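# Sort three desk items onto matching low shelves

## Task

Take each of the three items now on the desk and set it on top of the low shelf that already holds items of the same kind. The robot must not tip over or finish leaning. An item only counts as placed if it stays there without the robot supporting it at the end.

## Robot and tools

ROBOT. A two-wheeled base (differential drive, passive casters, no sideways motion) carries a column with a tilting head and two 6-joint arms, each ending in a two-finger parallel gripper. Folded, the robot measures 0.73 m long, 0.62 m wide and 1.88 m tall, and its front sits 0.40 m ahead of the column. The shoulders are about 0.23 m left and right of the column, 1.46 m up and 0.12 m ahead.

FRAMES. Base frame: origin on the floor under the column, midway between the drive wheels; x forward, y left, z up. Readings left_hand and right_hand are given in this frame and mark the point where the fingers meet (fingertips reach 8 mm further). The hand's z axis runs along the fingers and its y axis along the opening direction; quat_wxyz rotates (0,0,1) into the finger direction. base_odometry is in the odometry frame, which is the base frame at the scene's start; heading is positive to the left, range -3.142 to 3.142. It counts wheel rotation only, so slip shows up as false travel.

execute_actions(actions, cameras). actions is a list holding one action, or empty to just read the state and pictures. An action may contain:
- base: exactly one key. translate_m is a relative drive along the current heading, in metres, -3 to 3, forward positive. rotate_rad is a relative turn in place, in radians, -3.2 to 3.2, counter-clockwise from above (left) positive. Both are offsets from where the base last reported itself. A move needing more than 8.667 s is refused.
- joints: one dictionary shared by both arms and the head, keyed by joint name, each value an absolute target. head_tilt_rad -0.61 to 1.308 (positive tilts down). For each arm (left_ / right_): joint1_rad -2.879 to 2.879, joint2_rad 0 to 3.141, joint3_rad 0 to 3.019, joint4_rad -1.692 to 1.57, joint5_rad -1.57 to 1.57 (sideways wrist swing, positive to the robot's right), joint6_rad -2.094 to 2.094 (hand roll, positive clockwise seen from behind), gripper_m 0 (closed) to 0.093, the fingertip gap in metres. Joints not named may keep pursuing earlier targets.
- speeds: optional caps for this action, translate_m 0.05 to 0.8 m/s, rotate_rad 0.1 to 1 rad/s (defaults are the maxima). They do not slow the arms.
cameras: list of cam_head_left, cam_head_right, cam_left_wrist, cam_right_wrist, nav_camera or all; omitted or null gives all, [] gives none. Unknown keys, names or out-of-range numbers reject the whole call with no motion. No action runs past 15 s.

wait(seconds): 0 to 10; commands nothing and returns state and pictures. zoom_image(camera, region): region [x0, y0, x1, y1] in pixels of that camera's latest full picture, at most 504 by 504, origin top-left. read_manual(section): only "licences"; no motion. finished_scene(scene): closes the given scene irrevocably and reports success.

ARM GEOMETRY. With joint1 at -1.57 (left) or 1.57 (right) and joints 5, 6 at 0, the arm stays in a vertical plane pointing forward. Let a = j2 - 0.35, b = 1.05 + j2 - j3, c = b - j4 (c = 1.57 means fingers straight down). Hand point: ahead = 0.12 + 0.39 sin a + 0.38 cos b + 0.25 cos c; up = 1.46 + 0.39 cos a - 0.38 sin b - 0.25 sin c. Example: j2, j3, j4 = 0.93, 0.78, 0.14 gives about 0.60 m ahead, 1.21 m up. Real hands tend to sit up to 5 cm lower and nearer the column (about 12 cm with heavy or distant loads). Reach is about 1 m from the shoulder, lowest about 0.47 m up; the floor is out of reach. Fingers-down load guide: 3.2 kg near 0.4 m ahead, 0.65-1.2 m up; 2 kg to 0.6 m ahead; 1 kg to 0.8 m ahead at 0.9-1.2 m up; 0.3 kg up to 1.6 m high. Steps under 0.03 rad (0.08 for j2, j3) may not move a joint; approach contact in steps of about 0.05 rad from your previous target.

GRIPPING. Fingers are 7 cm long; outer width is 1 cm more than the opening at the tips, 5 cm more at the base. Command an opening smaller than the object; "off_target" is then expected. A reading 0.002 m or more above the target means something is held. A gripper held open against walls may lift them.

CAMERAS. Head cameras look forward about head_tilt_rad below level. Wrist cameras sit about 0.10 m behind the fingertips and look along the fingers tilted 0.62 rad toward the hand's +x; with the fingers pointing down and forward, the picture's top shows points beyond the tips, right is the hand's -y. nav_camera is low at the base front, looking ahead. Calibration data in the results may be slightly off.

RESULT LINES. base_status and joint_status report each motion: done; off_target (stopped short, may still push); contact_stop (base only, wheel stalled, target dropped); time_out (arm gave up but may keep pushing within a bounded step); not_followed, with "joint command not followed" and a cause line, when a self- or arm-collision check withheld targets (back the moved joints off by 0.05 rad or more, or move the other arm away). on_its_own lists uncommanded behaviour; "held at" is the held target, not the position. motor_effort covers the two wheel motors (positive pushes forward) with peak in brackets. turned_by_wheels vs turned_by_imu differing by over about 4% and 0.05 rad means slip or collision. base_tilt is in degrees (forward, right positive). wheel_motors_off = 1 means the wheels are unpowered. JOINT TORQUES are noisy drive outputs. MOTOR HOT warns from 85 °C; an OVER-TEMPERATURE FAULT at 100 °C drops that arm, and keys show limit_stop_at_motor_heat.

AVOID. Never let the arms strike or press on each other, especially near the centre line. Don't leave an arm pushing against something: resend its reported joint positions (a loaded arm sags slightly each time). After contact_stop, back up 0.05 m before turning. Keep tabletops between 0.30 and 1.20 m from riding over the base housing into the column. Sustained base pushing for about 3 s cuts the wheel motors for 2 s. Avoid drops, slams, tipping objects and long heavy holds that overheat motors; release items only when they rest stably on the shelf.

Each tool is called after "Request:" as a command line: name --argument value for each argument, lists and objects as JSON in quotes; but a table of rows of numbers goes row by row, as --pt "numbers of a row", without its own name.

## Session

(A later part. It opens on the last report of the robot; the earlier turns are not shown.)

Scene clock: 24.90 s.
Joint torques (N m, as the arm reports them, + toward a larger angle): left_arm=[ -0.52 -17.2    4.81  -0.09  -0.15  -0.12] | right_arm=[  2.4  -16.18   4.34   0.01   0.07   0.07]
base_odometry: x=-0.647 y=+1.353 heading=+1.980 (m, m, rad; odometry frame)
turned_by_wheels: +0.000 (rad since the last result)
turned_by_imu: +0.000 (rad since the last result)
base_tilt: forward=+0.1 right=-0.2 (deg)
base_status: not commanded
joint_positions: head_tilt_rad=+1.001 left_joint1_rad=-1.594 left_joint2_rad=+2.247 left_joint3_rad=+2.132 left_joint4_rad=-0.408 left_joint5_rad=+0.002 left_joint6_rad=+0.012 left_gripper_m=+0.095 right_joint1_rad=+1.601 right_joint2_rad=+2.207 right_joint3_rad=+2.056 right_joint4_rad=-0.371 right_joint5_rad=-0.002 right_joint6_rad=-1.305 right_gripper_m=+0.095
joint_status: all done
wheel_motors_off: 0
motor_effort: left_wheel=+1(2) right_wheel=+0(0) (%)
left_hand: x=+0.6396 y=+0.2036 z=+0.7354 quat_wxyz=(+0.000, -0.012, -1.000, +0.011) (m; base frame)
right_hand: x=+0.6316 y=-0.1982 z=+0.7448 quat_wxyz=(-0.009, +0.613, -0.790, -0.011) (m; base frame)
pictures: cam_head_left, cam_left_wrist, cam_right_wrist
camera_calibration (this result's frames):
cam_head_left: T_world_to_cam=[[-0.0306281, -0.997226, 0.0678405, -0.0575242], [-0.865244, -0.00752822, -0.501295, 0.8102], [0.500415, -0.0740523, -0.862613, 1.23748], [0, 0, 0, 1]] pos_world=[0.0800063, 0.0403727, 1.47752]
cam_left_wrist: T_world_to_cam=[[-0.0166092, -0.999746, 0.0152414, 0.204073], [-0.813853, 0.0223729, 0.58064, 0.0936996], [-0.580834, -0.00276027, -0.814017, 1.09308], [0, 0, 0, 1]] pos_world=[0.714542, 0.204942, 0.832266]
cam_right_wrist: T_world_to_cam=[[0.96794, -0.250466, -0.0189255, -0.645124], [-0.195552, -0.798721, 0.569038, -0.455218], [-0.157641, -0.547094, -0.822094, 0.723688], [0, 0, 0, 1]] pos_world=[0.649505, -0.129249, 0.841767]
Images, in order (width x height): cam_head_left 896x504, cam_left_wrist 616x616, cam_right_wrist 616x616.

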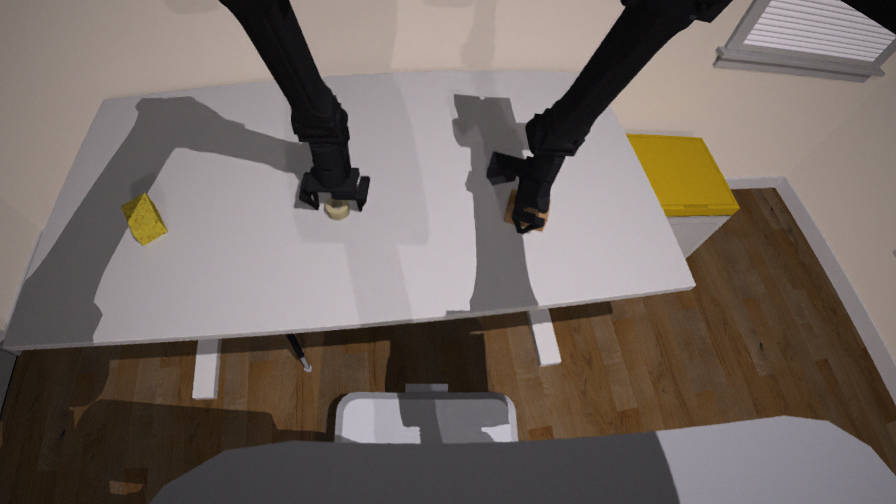

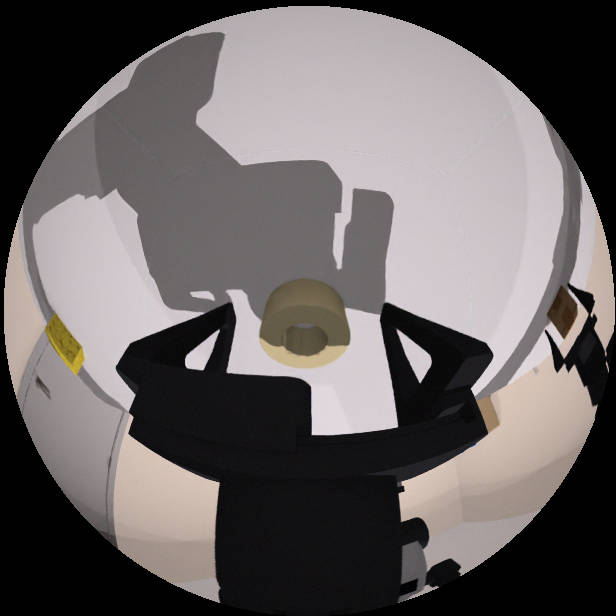

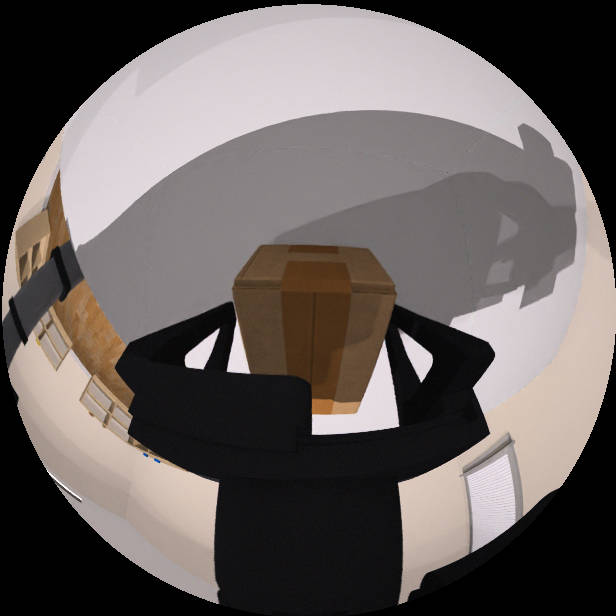

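Request:
execute_actions --actions '[{"joints":{"left_joint2_rad":2.29,"right_gripper_m":0.03}}]' --cameras '["cam_head_left","cam_left_wrist"]'

Request:
execute_actions --actions '[{"joints":{"left_gripper_m":0.02}}]' --cameras '["cam_left_wrist"]'

Scene clock: 25.70 s.
Joint torques (N m, as the arm reports them, + toward a larger angle): left_arm=[ -0.33 -16.56   4.84  -0.19  -0.05  -0.17] | right_arm=[  2.6  -16.75   4.27   0.06   0.05   0.06]
base_odometry: x=-0.647 y=+1.353 heading=+1.980 (m, m, rad; odometry frame)
turned_by_wheels: +0.000 (rad since the last result)
turned_by_imu: +0.000 (rad since the last result)
base_tilt: forward=+0.1 right=+0.0 (deg)
base_status: not commanded
joint_positions: head_tilt_rad=+1.001 left_joint1_rad=-1.594 left_joint2_rad=+2.253 left_joint3_rad=+2.132 left_joint4_rad=-0.408 left_joint5_rad=-0.001 left_joint6_rad=+0.012 left_gripper_m=+0.095 right_joint1_rad=+1.601 right_joint2_rad=+2.207 right_joint3_rad=+2.056 right_joint4_rad=-0.371 right_joint5_rad=-0.002 right_joint6_rad=-1.305 right_gripper_m=+0.059
joint_status: right_gripper_m off_target (ended at +0.059, target +0.030); the others done
wheel_motors_off: 0
motor_effort: left_wheel=+1(1) right_wheel=+0(1) (%)
left_hand: x=+0.6355 y=+0.2041 z=+0.7324 quat_wxyz=(+0.003, -0.012, -1.000, +0.010) (m; base frame)
right_hand: x=+0.6316 y=-0.1982 z=+0.7448 quat_wxyz=(-0.009, +0.613, -0.790, -0.011) (m; base frame)
pictures: cam_head_left, cam_left_wrist
camera_calibration (this result's frames):
cam_head_left: T_world_to_cam=[[-0.0306281, -0.997226, 0.0678405, -0.0575242], [-0.865244, -0.00752822, -0.501295, 0.8102], [0.500415, -0.0740523, -0.862613, 1.23748], [0, 0, 0, 1]] pos_world=[0.0800063, 0.0403727, 1.47752]
cam_left_wrist: T_world_to_cam=[[-0.0162674, -0.999788, 0.0125995, 0.206224], [-0.810536, 0.0205645, 0.585327, 0.0868697], [-0.585462, -0.000690617, -0.810699, 1.08837], [0, 0, 0, 1]] pos_world=[0.710963, 0.205146, 0.828892]
Images, in order (width x height): cam_head_left 896x504, cam_left_wrist 616x616.

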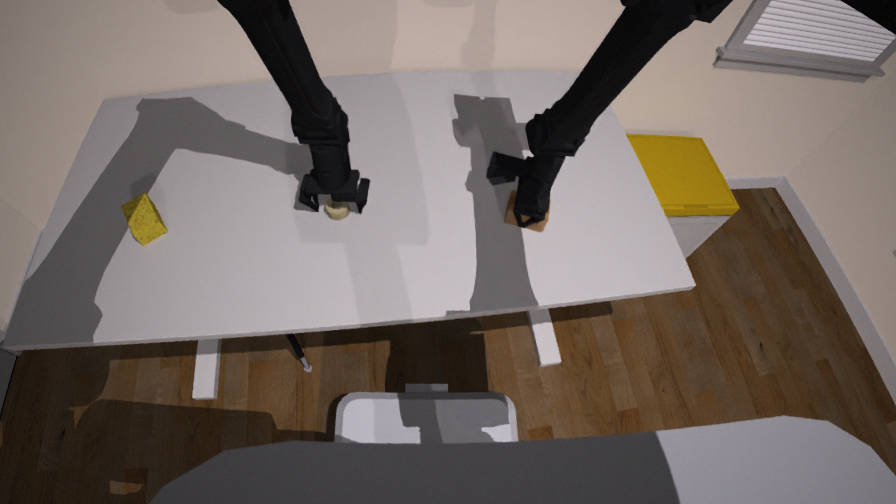

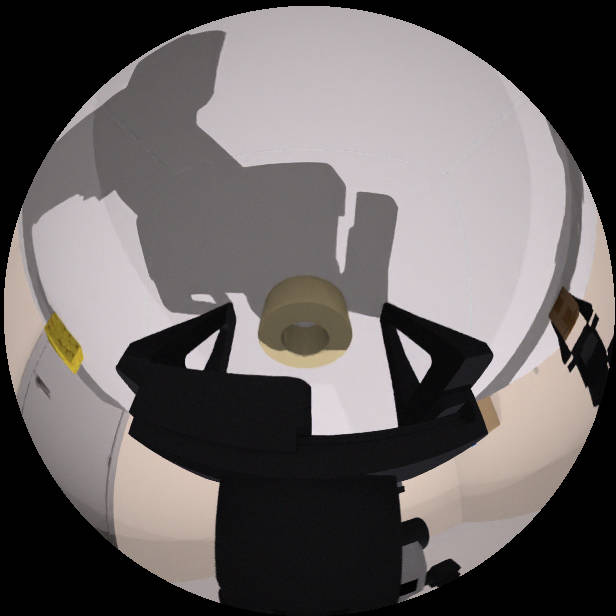

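Scene clock: 26.37 s.
Joint torques (N m, as the arm reports them, + toward a larger angle): left_arm=[ -0.64 -16.35   4.8   -0.14  -0.02  -0.09] | right_arm=[  2.38 -16.89   4.31   0.05   0.07   0.09]
base_odometry: x=-0.647 y=+1.353 heading=+1.980 (m, m, rad; odometry frame)
turned_by_wheels: +0.000 (rad since the last result)
turned_by_imu: +0.000 (rad since the last result)
base_tilt: forward=+0.0 right=-0.1 (deg)
base_status: not commanded
joint_positions: head_tilt_rad=+1.001 left_joint1_rad=-1.592 left_joint2_rad=+2.253 left_joint3_rad=+2.132 left_joint4_rad=-0.408 left_joint5_rad=-0.001 left_joint6_rad=+0.012 left_gripper_m=+0.049 right_joint1_rad=+1.601 right_joint2_rad=+2.207 right_joint3_rad=+2.056 right_joint4_rad=-0.371 right_joint5_rad=-0.002 right_joint6_rad=-1.305 right_gripper_m=+0.059
joint_status: left_gripper_m off_target (ended at +0.049, target +0.020)
wheel_motors_off: 0
motor_effort: left_wheel=+1(1) right_wheel=-1(0) (%)
left_hand: x=+0.6352 y=+0.2052 z=+0.7322 quat_wxyz=(+0.003, -0.011, -1.000, +0.009) (m; base frame)
right_hand: x=+0.6316 y=-0.1982 z=+0.7448 quat_wxyz=(-0.009, +0.613, -0.790, -0.011) (m; base frame)
pictures: cam_left_wrist
camera_calibration (this result's frames):
cam_left_wrist: T_world_to_cam=[[-0.0157023, -0.999818, 0.0108476, 0.208318], [-0.810329, 0.0190806, 0.585664, 0.086686], [-0.585764, 0.000406169, -0.810481, 1.08784], [0, 0, 0, 1]] pos_world=[0.710735, 0.206184, 0.828648]
Images, in order (width x height): cam_left_wrist 616x616.

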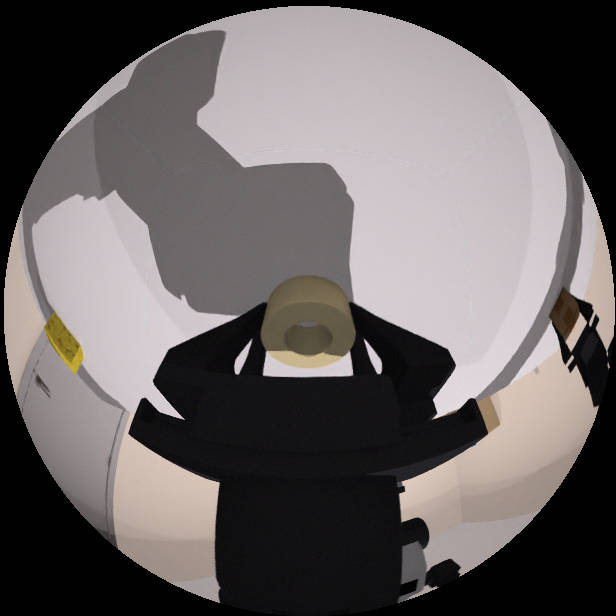

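Request:
execute_actions --actions '[{"joints":{"left_joint2_rad":1.85,"left_joint3_rad":1.58,"left_joint4_rad":-0.25,"right_joint2_rad":1.85,"right_joint3_rad":1.58,"right_joint4_rad":-0.25}}]' --cameras '[]'

Request:
execute_actions --actions '[{"base":{"translate_m":-1.7}}]' --cameras '[]'

Request:
execute_actions --actions '[{"base":{"rotate_rad":1.64},"joints":{"head_tilt_rad":0.8}}]' --cameras '["cam_head_left","nav_camera"]'

Scene clock: 28.30 s.
Joint torques (N m, as the arm reports them, + toward a larger angle): left_arm=[  0.57 -16.76   2.58   1.    -0.04  -0.13] | right_arm=[  2.45 -16.33   2.74   0.49   0.07   0.07]
base_odometry: x=-0.647 y=+1.353 heading=+1.980 (m, m, rad; odometry frame)
turned_by_wheels: +0.000 (rad since the last result)
turned_by_imu: +0.001 (rad since the last result)
base_tilt: forward=+0.1 right=-0.1 (deg)
base_status: not commanded
joint_positions: head_tilt_rad=+1.001 left_joint1_rad=-1.592 left_joint2_rad=+1.831 left_joint3_rad=+1.580 left_joint4_rad=-0.260 left_joint5_rad=-0.001 left_joint6_rad=+0.012 left_gripper_m=+0.049 right_joint1_rad=+1.601 right_joint2_rad=+1.856 right_joint3_rad=+1.576 right_joint4_rad=-0.256 right_joint5_rad=-0.002 right_joint6_rad=-1.305 right_gripper_m=+0.059
joint_status: all done
wheel_motors_off: 0
motor_effort: left_wheel=+1(1) right_wheel=+0(1) (%)
left_hand: x=+0.6133 y=+0.2082 z=+0.8758 quat_wxyz=(-0.007, -0.011, -1.000, +0.009) (m; base frame)
right_hand: x=+0.5969 y=-0.2018 z=+0.8635 quat_wxyz=(-0.004, +0.613, -0.790, -0.015) (m; base frame)
pictures: none
No camera images: the call's "cameras" was empty. Leave "cameras" out to get every camera's image.

Scene clock: 32.50 s.
Joint torques (N m, as the arm reports them, + toward a larger angle): left_arm=[ -0.84 -16.99   2.91   0.78   0.04  -0.15] | right_arm=[  2.25 -16.96   2.82   0.48   0.07   0.08]
base_odometry: x=+0.030 y=-0.207 heading=+1.981 (m, m, rad; odometry frame)
turned_by_wheels: +0.001 (rad since the last result)
turned_by_imu: +0.011 (rad since the last result)
base_tilt: forward=+0.2 right=+0.0 (deg)
base_status: done
joint_positions: head_tilt_rad=+1.001 left_joint1_rad=-1.592 left_joint2_rad=+1.832 left_joint3_rad=+1.578 left_joint4_rad=-0.260 left_joint5_rad=-0.001 left_joint6_rad=+0.012 left_gripper_m=+0.049 right_joint1_rad=+1.601 right_joint2_rad=+1.855 right_joint3_rad=+1.575 right_joint4_rad=-0.256 right_joint5_rad=-0.002 right_joint6_rad=-1.305 right_gripper_m=+0.059
joint_status: not commanded
wheel_motors_off: 0
motor_effort: left_wheel=+1(43) right_wheel=+0(52) (%)
left_hand: x=+0.6112 y=+0.2082 z=+0.8750 quat_wxyz=(-0.005, -0.011, -1.000, +0.009) (m; base frame)
right_hand: x=+0.5966 y=-0.2019 z=+0.8637 quat_wxyz=(-0.003, +0.613, -0.790, -0.015) (m; base frame)
pictures: none
No camera images: the call's "cameras" was empty. Leave "cameras" out to get every camera's image.

Scene clock: 35.73 s.
Joint torques (N m, as the arm reports them, + toward a larger angle): left_arm=[ -0.8  -16.57   2.72   1.15  -0.07  -0.12] | right_arm=[  2.07 -16.47   2.59   0.54   0.06   0.07]
base_odometry: x=+0.030 y=-0.207 heading=-2.664 (m, m, rad; odometry frame)
turned_by_wheels: +1.639 (rad since the last result)
turned_by_imu: +1.643 (rad since the last result)
base_tilt: forward=+0.1 right=+0.0 (deg)
base_status: done
joint_positions: head_tilt_rad=+0.816 left_joint1_rad=-1.581 left_joint2_rad=+1.832 left_joint3_rad=+1.578 left_joint4_rad=-0.260 left_joint5_rad=-0.001 left_joint6_rad=+0.012 left_gripper_m=+0.049 right_joint1_rad=+1.604 right_joint2_rad=+1.855 right_joint3_rad=+1.575 right_joint4_rad=-0.256 right_joint5_rad=-0.002 right_joint6_rad=-1.305 right_gripper_m=+0.059
joint_status: all done
wheel_motors_off: 0
motor_effort: left_wheel=-8(37) right_wheel=+7(44) (%)
left_hand: x=+0.6113 y=+0.2173 z=+0.8749 quat_wxyz=(-0.005, -0.008, -1.000, +0.004) (m; base frame)
right_hand: x=+0.5966 y=-0.1995 z=+0.8638 quat_wxyz=(-0.004, +0.614, -0.789, -0.016) (m; base frame)
pictures: cam_head_left, nav_camera
camera_calibration (this result's frames):
cam_head_left: T_world_to_cam=[[-0.0425712, -0.997226, 0.0610582, -0.0464823], [-0.75841, -0.00752822, -0.651734, 1.03653], [0.650386, -0.0740523, -0.755986, 1.06577], [0, 0, 0, 1]] pos_world=[0.0909759, 0.0403727, 1.48409]
Images, in order (width x height): cam_head_left 896x504, nav_camera 896x504.

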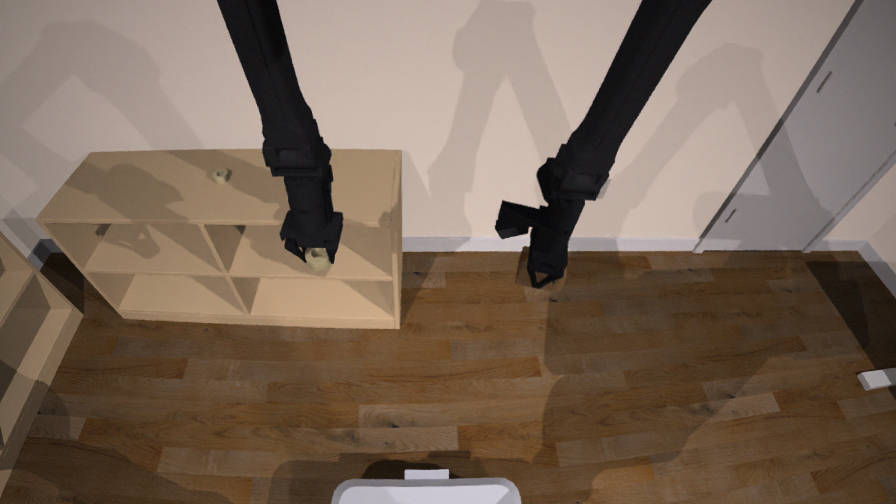

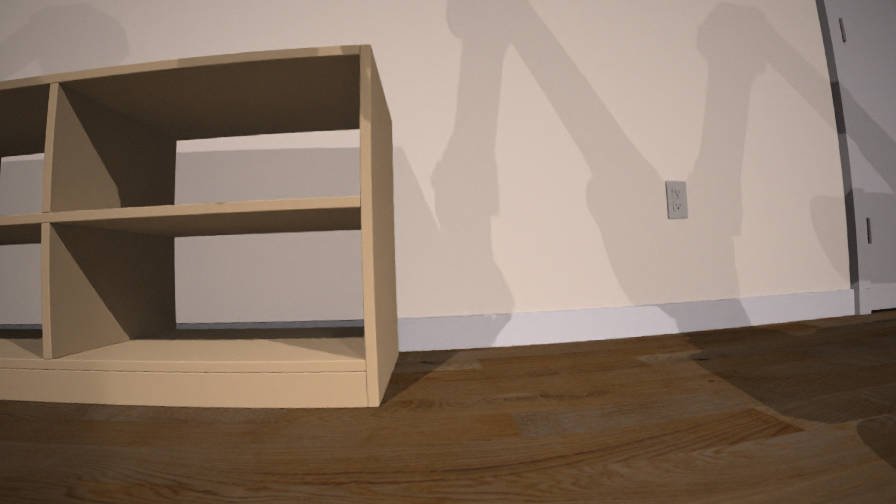

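Request:
execute_actions --actions '[{"base":{"translate_m":0.55},"joints":{"head_tilt_rad":1.0}}]' --cameras '[]'

Request:
execute_actions --actions '[{"joints":{"left_joint2_rad":2.39,"left_joint3_rad":2.1,"left_joint4_rad":-0.23}}]' --cameras '["cam_head_left","cam_left_wrist"]'

Scene clock: 38.70 s.
Joint torques (N m, as the arm reports them, + toward a larger angle): left_arm=[ -0.98 -16.31   2.59   0.92  -0.04  -0.15] | right_arm=[  2.26 -17.14   2.63   0.67   0.06   0.08]
base_odometry: x=-0.458 y=-0.460 heading=-2.664 (m, m, rad; odometry frame)
turned_by_wheels: +0.000 (rad since the last result)
turned_by_imu: -0.002 (rad since the last result)
base_tilt: forward=+0.1 right=-0.1 (deg)
base_status: done
joint_positions: head_tilt_rad=+1.001 left_joint1_rad=-1.581 left_joint2_rad=+1.832 left_joint3_rad=+1.579 left_joint4_rad=-0.260 left_joint5_rad=-0.001 left_joint6_rad=+0.012 left_gripper_m=+0.049 right_joint1_rad=+1.604 right_joint2_rad=+1.854 right_joint3_rad=+1.578 right_joint4_rad=-0.256 right_joint5_rad=-0.002 right_joint6_rad=-1.305 right_gripper_m=+0.059
joint_status: all done
wheel_motors_off: 0
motor_effort: left_wheel=-1(44) right_wheel=+1(49) (%)
left_hand: x=+0.6117 y=+0.2172 z=+0.8748 quat_wxyz=(-0.005, -0.008, -1.000, +0.004) (m; base frame)
right_hand: x=+0.5989 y=-0.1995 z=+0.8644 quat_wxyz=(-0.006, +0.614, -0.789, -0.015) (m; base frame)
pictures: none
No camera images: the call's "cameras" was empty. Leave "cameras" out to get every camera's image.

Scene clock: 40.27 s.
Joint torques (N m, as the arm reports them, + toward a larger angle): left_arm=[ -0.8  -17.86   2.43   0.92  -0.05  -0.18] | right_arm=[  2.32 -16.67   2.46   0.59   0.07   0.08]
base_odometry: x=-0.458 y=-0.460 heading=-2.664 (m, m, rad; odometry frame)
turned_by_wheels: +0.000 (rad since the last result)
turned_by_imu: +0.000 (rad since the last result)
base_tilt: forward=+0.1 right=+0.0 (deg)
base_status: not commanded
joint_positions: head_tilt_rad=+1.001 left_joint1_rad=-1.581 left_joint2_rad=+2.409 left_joint3_rad=+2.089 left_joint4_rad=-0.239 left_joint5_rad=-0.001 left_joint6_rad=+0.012 left_gripper_m=+0.049 right_joint1_rad=+1.604 right_joint2_rad=+1.854 right_joint3_rad=+1.578 right_joint4_rad=-0.256 right_joint5_rad=-0.002 right_joint6_rad=-1.305 right_gripper_m=+0.059
joint_status: all done
wheel_motors_off: 0
motor_effort: left_wheel=-1(2) right_wheel=+1(1) (%)
left_hand: x=+0.5309 y=+0.2158 z=+0.6545 quat_wxyz=(+0.018, -0.008, -1.000, +0.004) (m; base frame)
right_hand: x=+0.5989 y=-0.1995 z=+0.8644 quat_wxyz=(-0.006, +0.614, -0.789, -0.015) (m; base frame)
pictures: cam_head_left, cam_left_wrist
camera_calibration (this result's frames):
cam_head_left: T_world_to_cam=[[-0.0306304, -0.997226, 0.0678394, -0.0575225], [-0.865227, -0.00752822, -0.501324, 0.810244], [0.500444, -0.0740523, -0.862596, 1.23745], [0, 0, 0, 1]] pos_world=[0.0800084, 0.0403727, 1.47752]
cam_left_wrist: T_world_to_cam=[[-0.0100245, -0.999949, 0.000758598, 0.22169], [-0.79239, 0.00840645, 0.609958, 0.0243831], [-0.609933, 0.00551342, -0.792434, 0.963657], [0, 0, 0, 1]] pos_world=[0.609309, 0.216161, 0.748593]
Images, in order (width x height): cam_head_left 896x504, cam_left_wrist 616x616.

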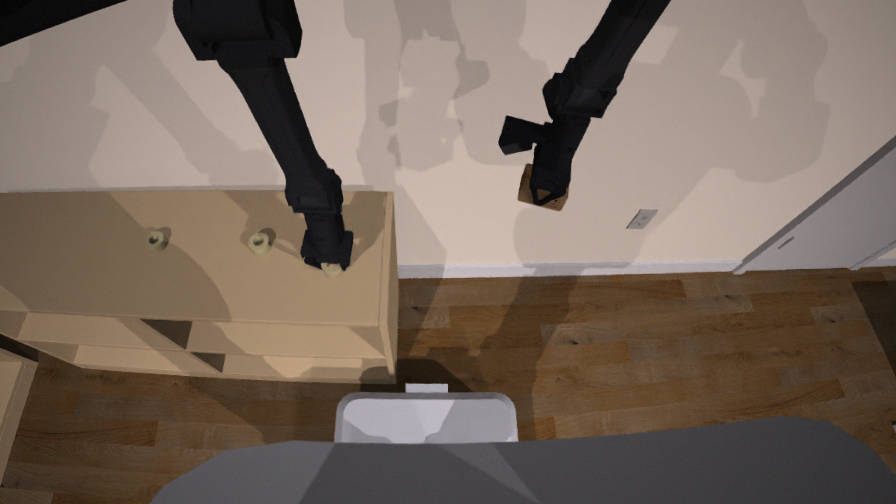

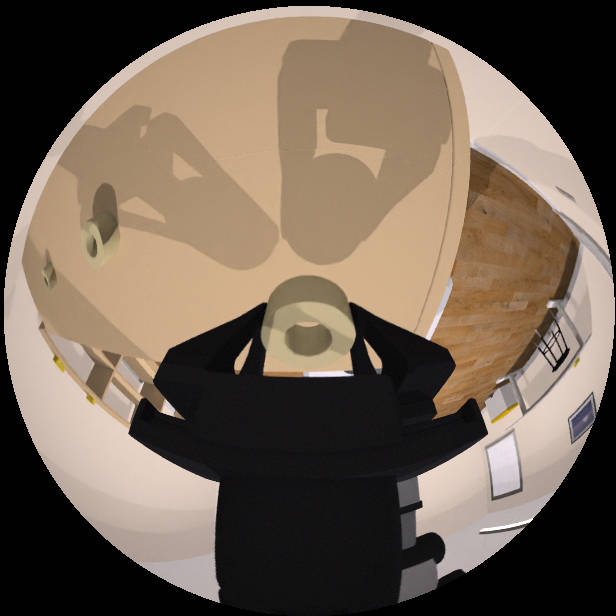

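Request:
execute_actions --actions '[{"joints":{"left_joint2_rad":2.49,"left_joint3_rad":2.24,"left_joint4_rad":-0.27}}]' --cameras '["cam_left_wrist"]'

Scene clock: 41.17 s.
Joint torques (N m, as the arm reports them, + toward a larger angle): left_arm=[ -0.64 -14.52   4.     0.12  -0.02  -0.15] | right_arm=[  2.12 -16.64   2.56   0.52   0.07   0.08]
base_odometry: x=-0.458 y=-0.460 heading=-2.664 (m, m, rad; odometry frame)
turned_by_wheels: +0.000 (rad since the last result)
turned_by_imu: +0.000 (rad since the last result)
base_tilt: forward=+0.1 right=+0.0 (deg)
base_status: not commanded
joint_positions: head_tilt_rad=+1.001 left_joint1_rad=-1.581 left_joint2_rad=+2.466 left_joint3_rad=+2.226 left_joint4_rad=-0.259 left_joint5_rad=-0.001 left_joint6_rad=+0.012 left_gripper_m=+0.049 right_joint1_rad=+1.604 right_joint2_rad=+1.854 right_joint3_rad=+1.578 right_joint4_rad=-0.256 right_joint5_rad=-0.002 right_joint6_rad=-1.305 right_gripper_m=+0.059
joint_status: all done
wheel_motors_off: 0
motor_effort: left_wheel=+0(1) right_wheel=+1(1) (%)
left_hand: x=+0.5644 y=+0.2155 z=+0.6428 quat_wxyz=(-0.012, -0.008, -1.000, +0.004) (m; base frame)
right_hand: x=+0.5989 y=-0.1995 z=+0.8644 quat_wxyz=(-0.006, +0.614, -0.789, -0.015) (m; base frame)
pictures: cam_left_wrist
camera_calibration (this result's frames):
cam_left_wrist: T_world_to_cam=[[-0.00955728, -0.999954, 0.000466604, 0.221697], [-0.827267, 0.0081689, 0.56175, 0.108743], [-0.561728, 0.00498279, -0.827307, 0.970102], [0, 0, 0, 1]] pos_world=[0.637012, 0.215965, 0.741382]
Images, in order (width x height): cam_left_wrist 616x616.

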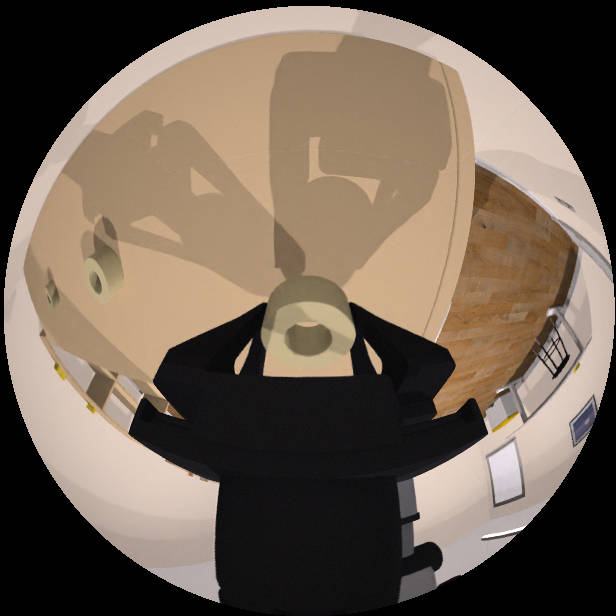

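Request:
execute_actions --actions '[{"joints":{"left_joint2_rad":2.55,"left_joint3_rad":2.28}}]' --cameras '["cam_left_wrist"]'

Scene clock: 42.17 s.
Joint torques (N m, as the arm reports them, + toward a larger angle): left_arm=[ -1.01 -14.75   2.99   0.21  -0.05  -0.2 ] | right_arm=[  2.03 -16.87   2.55   0.59   0.06   0.09]
base_odometry: x=-0.458 y=-0.460 heading=-2.664 (m, m, rad; odometry frame)
turned_by_wheels: +0.000 (rad since the last result)
turned_by_imu: +0.000 (rad since the last result)
base_tilt: forward=+0.1 right=-0.1 (deg)
base_status: not commanded
joint_positions: head_tilt_rad=+1.001 left_joint1_rad=-1.581 left_joint2_rad=+2.530 left_joint3_rad=+2.274 left_joint4_rad=-0.260 left_joint5_rad=+0.000 left_joint6_rad=+0.012 left_gripper_m=+0.049 right_joint1_rad=+1.604 right_joint2_rad=+1.854 right_joint3_rad=+1.578 right_joint4_rad=-0.256 right_joint5_rad=-0.002 right_joint6_rad=-1.305 right_gripper_m=+0.059
joint_status: all done
wheel_motors_off: 0
motor_effort: left_wheel=-1(1) right_wheel=+1(3) (%)
left_hand: x=+0.5413 y=+0.2152 z=+0.6205 quat_wxyz=(-0.004, -0.008, -1.000, +0.004) (m; base frame)
right_hand: x=+0.5989 y=-0.1995 z=+0.8644 quat_wxyz=(-0.006, +0.614, -0.789, -0.015) (m; base frame)
pictures: cam_left_wrist
camera_calibration (this result's frames):
cam_left_wrist: T_world_to_cam=[[-0.00969359, -0.999952, 0.00168685, 0.220531], [-0.818157, 0.00890112, 0.574927, 0.0888708], [-0.574914, 0.00419299, -0.818203, 0.940388], [0, 0, 0, 1]] pos_world=[0.61549, 0.215786, 0.717962]
Images, in order (width x height): cam_left_wrist 616x616.

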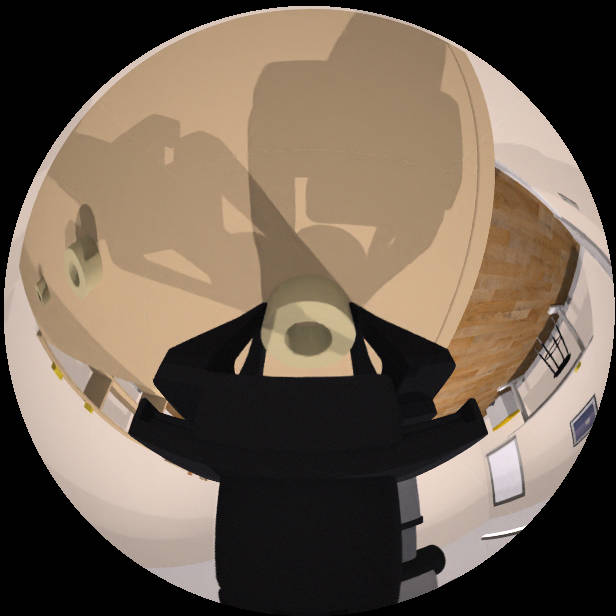

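Request:
execute_actions --actions '[{"joints":{"left_gripper_m":0.093}}]' --cameras '[]'

Request:
execute_actions --actions '[{"joints":{"left_joint2_rad":1.87,"left_joint3_rad":1.6,"left_joint4_rad":-0.25}}]' --cameras '[]'

Request:
execute_actions --actions '[{"base":{"translate_m":-0.27}}]' --cameras '["cam_head_left"]'

Request:
execute_actions --actions '[{"base":{"rotate_rad":-1.58}}]' --cameras '[]'

Request:
execute_actions --actions '[{"base":{"translate_m":1.68}}]' --cameras '["cam_head_left","cam_left_wrist"]'

Scene clock: 43.37 s.
Joint torques (N m, as the arm reports them, + toward a larger angle): left_arm=[ -1.3  -15.48   2.88   0.11  -0.13  -0.17] | right_arm=[  1.84 -16.44   2.51   0.52   0.06   0.09]
base_odometry: x=-0.458 y=-0.460 heading=-2.664 (m, m, rad; odometry frame)
turned_by_wheels: +0.000 (rad since the last result)
turned_by_imu: +0.000 (rad since the last result)
base_tilt: forward=+0.1 right=+0.0 (deg)
base_status: not commanded
joint_positions: head_tilt_rad=+1.001 left_joint1_rad=-1.581 left_joint2_rad=+2.530 left_joint3_rad=+2.274 left_joint4_rad=-0.260 left_joint5_rad=+0.001 left_joint6_rad=+0.012 left_gripper_m=+0.093 right_joint1_rad=+1.604 right_joint2_rad=+1.854 right_joint3_rad=+1.578 right_joint4_rad=-0.256 right_joint5_rad=-0.002 right_joint6_rad=-1.305 right_gripper_m=+0.059
joint_status: all done
wheel_motors_off: 0
motor_effort: left_wheel=+0(1) right_wheel=+2(2) (%)
left_hand: x=+0.5413 y=+0.2151 z=+0.6205 quat_wxyz=(-0.004, -0.008, -1.000, +0.005) (m; base frame)
right_hand: x=+0.5989 y=-0.1995 z=+0.8644 quat_wxyz=(-0.006, +0.614, -0.789, -0.015) (m; base frame)
pictures: none
No camera images: the call's "cameras" was empty. Leave "cameras" out to get every camera's image.

Scene clock: 44.97 s.
Joint torques (N m, as the arm reports them, + toward a larger angle): left_arm=[ -1.   -17.61   2.71   1.07  -0.14  -0.13] | right_arm=[  1.94 -16.76   2.54   0.53   0.07   0.08]
base_odometry: x=-0.458 y=-0.460 heading=-2.664 (m, m, rad; odometry frame)
turned_by_wheels: +0.000 (rad since the last result)
turned_by_imu: +0.000 (rad since the last result)
base_tilt: forward=+0.1 right=+0.0 (deg)
base_status: not commanded
joint_positions: head_tilt_rad=+1.001 left_joint1_rad=-1.581 left_joint2_rad=+1.853 left_joint3_rad=+1.599 left_joint4_rad=-0.257 left_joint5_rad=+0.001 left_joint6_rad=+0.012 left_gripper_m=+0.093 right_joint1_rad=+1.604 right_joint2_rad=+1.854 right_joint3_rad=+1.578 right_joint4_rad=-0.256 right_joint5_rad=-0.002 right_joint6_rad=-1.305 right_gripper_m=+0.059
joint_status: all done
wheel_motors_off: 0
motor_effort: left_wheel=-2(1) right_wheel=+1(1) (%)
left_hand: x=+0.6127 y=+0.2168 z=+0.8667 quat_wxyz=(-0.007, -0.008, -1.000, +0.005) (m; base frame)
right_hand: x=+0.5989 y=-0.1995 z=+0.8644 quat_wxyz=(-0.006, +0.614, -0.789, -0.015) (m; base frame)
pictures: none
No camera images: the call's "cameras" was empty. Leave "cameras" out to get every camera's image.

Scene clock: 46.87 s.
Joint torques (N m, as the arm reports them, + toward a larger angle): left_arm=[ -0.79 -16.9    2.76   0.99  -0.1   -0.1 ] | right_arm=[  1.57 -16.56   3.07   0.52   0.05   0.07]
base_odometry: x=-0.219 y=-0.336 heading=-2.664 (m, m, rad; odometry frame)
turned_by_wheels: +0.000 (rad since the last result)
turned_by_imu: +0.002 (rad since the last result)
base_tilt: forward=+0.1 right=-0.1 (deg)
base_status: done
joint_positions: head_tilt_rad=+1.001 left_joint1_rad=-1.581 left_joint2_rad=+1.854 left_joint3_rad=+1.595 left_joint4_rad=-0.257 left_joint5_rad=+0.001 left_joint6_rad=+0.012 left_gripper_m=+0.093 right_joint1_rad=+1.604 right_joint2_rad=+1.855 right_joint3_rad=+1.573 right_joint4_rad=-0.256 right_joint5_rad=-0.002 right_joint6_rad=-1.305 right_gripper_m=+0.059
joint_status: not commanded
wheel_motors_off: 0
motor_effort: left_wheel=-3(34) right_wheel=-2(29) (%)
left_hand: x=+0.6092 y=+0.2166 z=+0.8657 quat_wxyz=(-0.004, -0.008, -1.000, +0.005) (m; base frame)
right_hand: x=+0.5952 y=-0.1995 z=+0.8634 quat_wxyz=(-0.003, +0.614, -0.789, -0.017) (m; base frame)
pictures: cam_head_left
camera_calibration (this result's frames):
cam_head_left: T_world_to_cam=[[-0.0305854, -0.997226, 0.0678597, -0.057556], [-0.865559, -0.00752822, -0.50075, 0.809377], [0.499872, -0.0740523, -0.862928, 1.23799], [0, 0, 0, 1]] pos_world=[0.0799669, 0.0403727, 1.4775]
Images, in order (width x height): cam_head_left 896x504.

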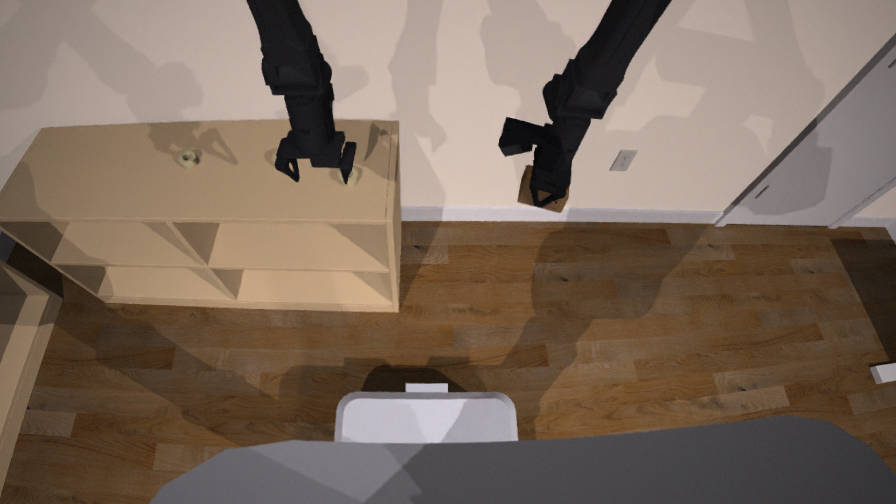

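Scene clock: 50.03 s.
Joint torques (N m, as the arm reports them, + toward a larger angle): left_arm=[ -0.37 -18.07   2.99   0.85  -0.09  -0.19] | right_arm=[  2.35 -16.84   2.86   0.62   0.06   0.08]
base_odometry: x=-0.219 y=-0.336 heading=+2.041 (m, m, rad; odometry frame)
turned_by_wheels: -1.579 (rad since the last result)
turned_by_imu: -1.582 (rad since the last result)
base_tilt: forward=+0.1 right=+0.0 (deg)
base_status: done
joint_positions: head_tilt_rad=+1.001 left_joint1_rad=-1.587 left_joint2_rad=+1.854 left_joint3_rad=+1.595 left_joint4_rad=-0.257 left_joint5_rad=+0.001 left_joint6_rad=+0.012 left_gripper_m=+0.093 right_joint1_rad=+1.602 right_joint2_rad=+1.855 right_joint3_rad=+1.575 right_joint4_rad=-0.256 right_joint5_rad=-0.002 right_joint6_rad=-1.305 right_gripper_m=+0.059
joint_status: not commanded
wheel_motors_off: 0
motor_effort: left_wheel=+8(32) right_wheel=-7(37) (%)
left_hand: x=+0.6092 y=+0.2115 z=+0.8657 quat_wxyz=(-0.004, -0.010, -1.000, +0.008) (m; base frame)
right_hand: x=+0.5964 y=-0.2013 z=+0.8636 quat_wxyz=(-0.004, +0.613, -0.790, -0.016) (m; base frame)
pictures: none
No camera images: the call's "cameras" was empty. Leave "cameras" out to get every camera's image.

Scene clock: 54.20 s.
Joint torques (N m, as the arm reports them, + toward a larger angle): left_arm=[ -0.46 -17.81   2.83   0.78  -0.03  -0.17] | right_arm=[  2.25 -16.81   2.72   0.61   0.07   0.09]
base_odometry: x=-0.979 y=+1.162 heading=+2.041 (m, m, rad; odometry frame)
turned_by_wheels: +0.001 (rad since the last result)
turned_by_imu: -0.007 (rad since the last result)
base_tilt: forward=+0.1 right=-0.1 (deg)
base_status: done
joint_positions: head_tilt_rad=+1.001 left_joint1_rad=-1.587 left_joint2_rad=+1.855 left_joint3_rad=+1.595 left_joint4_rad=-0.257 left_joint5_rad=+0.001 left_joint6_rad=+0.012 left_gripper_m=+0.093 right_joint1_rad=+1.602 right_joint2_rad=+1.855 right_joint3_rad=+1.576 right_joint4_rad=-0.256 right_joint5_rad=-0.002 right_joint6_rad=-1.305 right_gripper_m=+0.059
joint_status: not commanded
wheel_motors_off: 0
motor_effort: left_wheel=+2(58) right_wheel=-2(37) (%)
left_hand: x=+0.6092 y=+0.2115 z=+0.8654 quat_wxyz=(-0.004, -0.010, -1.000, +0.008) (m; base frame)
right_hand: x=+0.5976 y=-0.2013 z=+0.8640 quat_wxyz=(-0.004, +0.613, -0.790, -0.015) (m; base frame)
pictures: cam_head_left, cam_left_wrist
camera_calibration (this result's frames):
cam_head_left: T_world_to_cam=[[-0.0305847, -0.997226, 0.06786, -0.0575565], [-0.865564, -0.00752822, -0.500742, 0.809365], [0.499864, -0.0740523, -0.862932, 1.238], [0, 0, 0, 1]] pos_world=[0.0799663, 0.0403727, 1.4775]
cam_left_wrist: T_world_to_cam=[[-0.0131348, -0.999878, 0.00839774, 0.213328], [-0.817892, 0.0155748, 0.575161, 0.00189548], [-0.575222, 0.000686154, -0.817997, 1.18059], [0, 0, 0, 1]] pos_world=[0.683455, 0.212462, 0.96284]
Images, in order (width x height): cam_head_left 896x504, cam_left_wrist 616x616.

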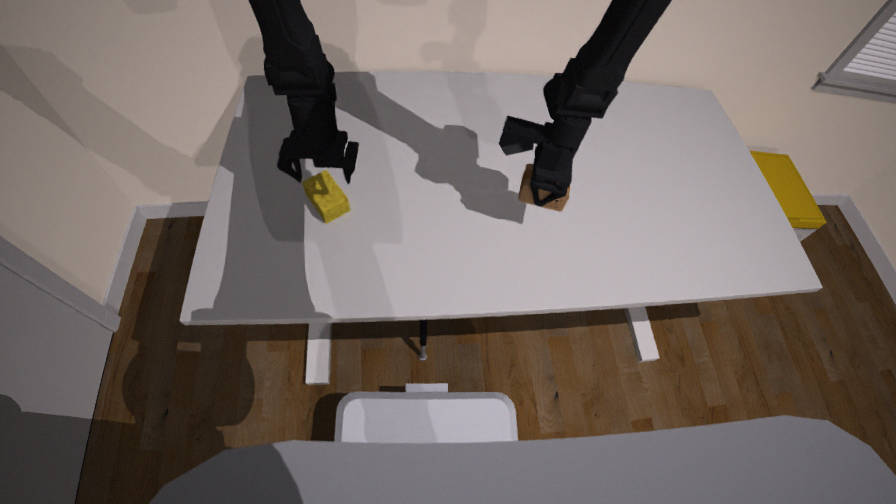

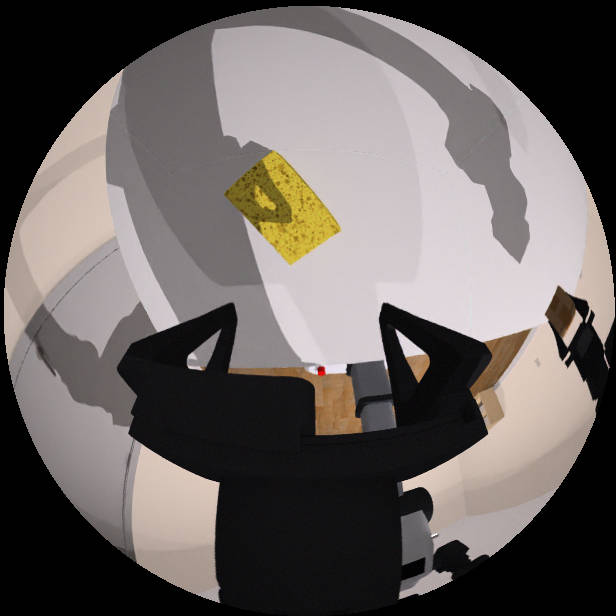

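Request:
execute_actions --actions '[{"joints":{"left_joint1_rad":-1.55,"left_joint2_rad":2.09,"left_joint3_rad":1.995,"left_joint4_rad":-0.42,"left_joint6_rad":-0.66}}]' --cameras '["cam_head_left","cam_left_wrist"]'

Scene clock: 55.73 s.
Joint torques (N m, as the arm reports them, + toward a larger angle): left_arm=[  0.57 -20.6    4.56   0.14  -0.19  -0.2 ] | right_arm=[  2.22 -17.06   2.75   0.53   0.05   0.08]
base_odometry: x=-0.979 y=+1.162 heading=+2.041 (m, m, rad; odometry frame)
turned_by_wheels: +0.000 (rad since the last result)
turned_by_imu: +0.000 (rad since the last result)
base_tilt: forward=+0.1 right=-0.1 (deg)
base_status: not commanded
joint_positions: head_tilt_rad=+1.001 left_joint1_rad=-1.550 left_joint2_rad=+2.098 left_joint3_rad=+1.986 left_joint4_rad=-0.411 left_joint5_rad=+0.002 left_joint6_rad=-0.646 left_gripper_m=+0.093 right_joint1_rad=+1.602 right_joint2_rad=+1.855 right_joint3_rad=+1.576 right_joint4_rad=-0.256 right_joint5_rad=-0.002 right_joint6_rad=-1.305 right_gripper_m=+0.059
joint_status: all done
wheel_motors_off: 0
motor_effort: left_wheel=+2(3) right_wheel=-1(2) (%)
left_hand: x=+0.6549 y=+0.2418 z=+0.7910 quat_wxyz=(-0.003, +0.322, -0.947, -0.008) (m; base frame)
right_hand: x=+0.5976 y=-0.2013 z=+0.8640 quat_wxyz=(-0.004, +0.613, -0.790, -0.015) (m; base frame)
pictures: cam_head_left, cam_left_wrist
camera_calibration (this result's frames):
cam_head_left: T_world_to_cam=[[-0.0305847, -0.997226, 0.06786, -0.0575565], [-0.865564, -0.00752822, -0.500742, 0.809365], [0.499864, -0.0740523, -0.862932, 1.238], [0, 0, 0, 1]] pos_world=[0.0799664, 0.0403727, 1.4775]
cam_left_wrist: T_world_to_cam=[[0.615159, -0.788172, -0.0191079, -0.196024], [-0.639175, -0.512765, 0.573173, 0.0938804], [-0.461557, -0.340379, -0.819212, 1.15493], [0, 0, 0, 1]] pos_world=[0.713656, 0.286751, 0.888574]
Images, in order (width x height): cam_head_left 896x504, cam_left_wrist 616x616.

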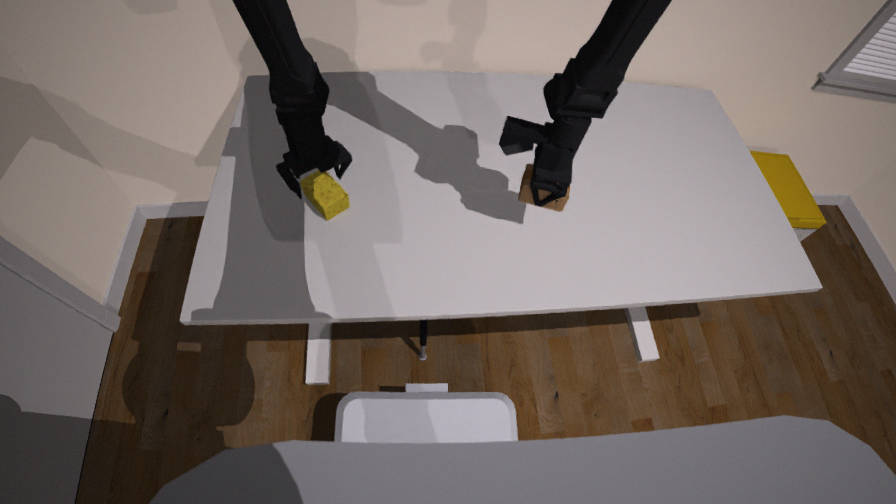

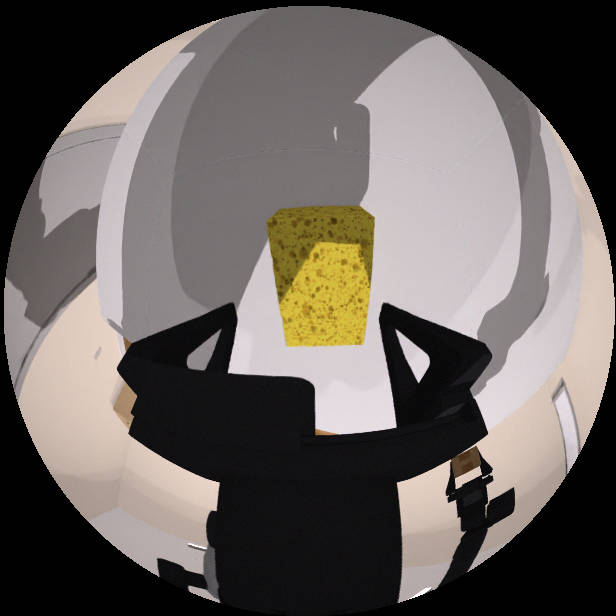

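Request:
execute_actions --actions '[{"joints":{"left_joint1_rad":-1.574,"left_joint2_rad":2.23,"left_joint3_rad":2.145}}]' --cameras '["cam_left_wrist"]'

Scene clock: 56.83 s.
Joint torques (N m, as the arm reports them, + toward a larger angle): left_arm=[ -0.79 -18.48   5.35   0.31  -0.18  -0.21] | right_arm=[  2.28 -16.57   2.38   0.55   0.08   0.07]
base_odometry: x=-0.979 y=+1.162 heading=+2.041 (m, m, rad; odometry frame)
turned_by_wheels: +0.000 (rad since the last result)
turned_by_imu: +0.000 (rad since the last result)
base_tilt: forward=+0.1 right=-0.1 (deg)
base_status: not commanded
joint_positions: head_tilt_rad=+1.001 left_joint1_rad=-1.568 left_joint2_rad=+2.215 left_joint3_rad=+2.130 left_joint4_rad=-0.411 left_joint5_rad=+0.002 left_joint6_rad=-0.646 left_gripper_m=+0.093 right_joint1_rad=+1.602 right_joint2_rad=+1.855 right_joint3_rad=+1.576 right_joint4_rad=-0.256 right_joint5_rad=-0.002 right_joint6_rad=-1.305 right_gripper_m=+0.059
joint_status: all done
wheel_motors_off: 0
motor_effort: left_wheel=+2(2) right_wheel=-2(1) (%)
left_hand: x=+0.6608 y=+0.2268 z=+0.7517 quat_wxyz=(-0.013, +0.318, -0.948, +0.004) (m; base frame)
right_hand: x=+0.5976 y=-0.2013 z=+0.8640 quat_wxyz=(-0.004, +0.613, -0.790, -0.015) (m; base frame)
pictures: cam_left_wrist
camera_calibration (this result's frames):
cam_left_wrist: T_world_to_cam=[[0.608127, -0.793779, 0.00981858, -0.228128], [-0.659569, -0.498346, 0.56269, 0.130565], [-0.441759, -0.348663, -0.826609, 1.11474], [0, 0, 0, 1]] pos_world=[0.717295, 0.272653, 0.85023]
Images, in order (width x height): cam_left_wrist 616x616.

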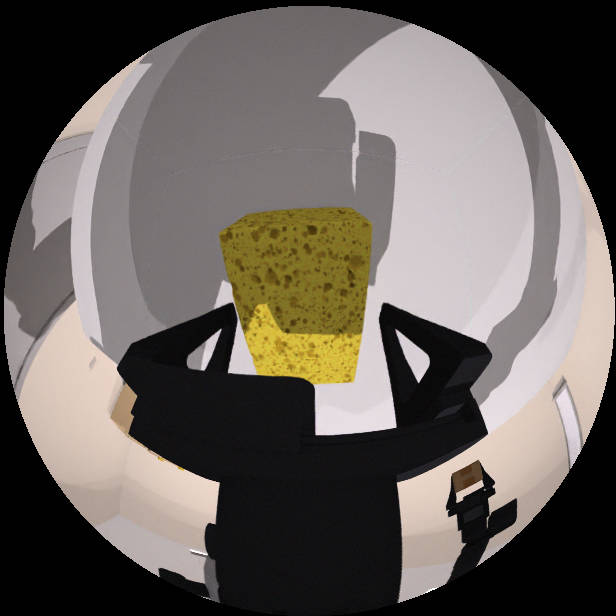

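Request:
execute_actions --actions '[{"joints":{"left_joint2_rad":2.26}}]' --cameras '[]'

Request:
execute_actions --actions '[{"joints":{"left_gripper_m":0.03}}]' --cameras '["cam_left_wrist"]'

Scene clock: 57.73 s.
Joint torques (N m, as the arm reports them, + toward a larger angle): left_arm=[ -0.4  -18.32   5.07  -0.03  -0.22  -0.18] | right_arm=[  2.13 -16.4    2.71   0.51   0.06   0.07]
base_odometry: x=-0.979 y=+1.162 heading=+2.041 (m, m, rad; odometry frame)
turned_by_wheels: +0.000 (rad since the last result)
turned_by_imu: +0.000 (rad since the last result)
base_tilt: forward=+0.1 right=-0.1 (deg)
base_status: not commanded
joint_positions: head_tilt_rad=+1.001 left_joint1_rad=-1.568 left_joint2_rad=+2.237 left_joint3_rad=+2.130 left_joint4_rad=-0.411 left_joint5_rad=+0.002 left_joint6_rad=-0.646 left_gripper_m=+0.093 right_joint1_rad=+1.602 right_joint2_rad=+1.855 right_joint3_rad=+1.576 right_joint4_rad=-0.256 right_joint5_rad=-0.002 right_joint6_rad=-1.305 right_gripper_m=+0.059
joint_status: all done
wheel_motors_off: 0
motor_effort: left_wheel=+2(2) right_wheel=-1(1) (%)
left_hand: x=+0.6451 y=+0.2268 z=+0.7400 quat_wxyz=(-0.003, +0.318, -0.948, +0.001) (m; base frame)
right_hand: x=+0.5976 y=-0.2013 z=+0.8640 quat_wxyz=(-0.004, +0.613, -0.790, -0.015) (m; base frame)
pictures: none
No camera images: the call's "cameras" was empty. Leave "cameras" out to get every camera's image.

Scene clock: 58.37 s.
Joint torques (N m, as the arm reports them, + toward a larger angle): left_arm=[ -0.48 -18.07   4.83   0.31  -0.23  -0.19] | right_arm=[  2.37 -16.65   2.7    0.53   0.05   0.07]
base_odometry: x=-0.979 y=+1.162 heading=+2.041 (m, m, rad; odometry frame)
turned_by_wheels: +0.000 (rad since the last result)
turned_by_imu: +0.000 (rad since the last result)
base_tilt: forward=+0.1 right=-0.1 (deg)
base_status: not commanded
joint_positions: head_tilt_rad=+1.001 left_joint1_rad=-1.568 left_joint2_rad=+2.237 left_joint3_rad=+2.130 left_joint4_rad=-0.411 left_joint5_rad=+0.002 left_joint6_rad=-0.646 left_gripper_m=+0.060 right_joint1_rad=+1.602 right_joint2_rad=+1.855 right_joint3_rad=+1.576 right_joint4_rad=-0.256 right_joint5_rad=-0.002 right_joint6_rad=-1.305 right_gripper_m=+0.059
joint_status: left_gripper_m off_target (ended at +0.060, target +0.030)
wheel_motors_off: 0
motor_effort: left_wheel=+3(3) right_wheel=-2(2) (%)
left_hand: x=+0.6451 y=+0.2268 z=+0.7400 quat_wxyz=(-0.003, +0.318, -0.948, +0.001) (m; base frame)
right_hand: x=+0.5976 y=-0.2013 z=+0.8640 quat_wxyz=(-0.004, +0.613, -0.790, -0.015) (m; base frame)
pictures: cam_left_wrist
camera_calibration (this result's frames):
cam_left_wrist: T_world_to_cam=[[0.608541, -0.793514, -0.00361165, -0.208838], [-0.646741, -0.498609, 0.577161, 0.107862], [-0.459786, -0.34889, -0.816622, 1.10242], [0, 0, 0, 1]] pos_world=[0.703722, 0.272688, 0.837251]
Images, in order (width x height): cam_left_wrist 616x616.

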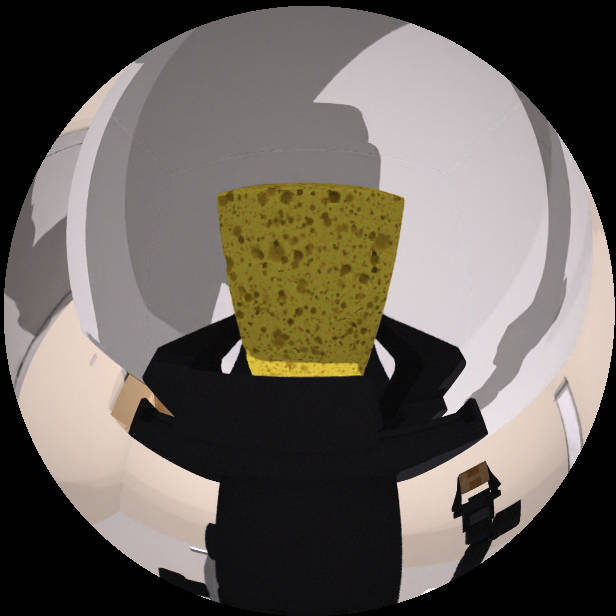

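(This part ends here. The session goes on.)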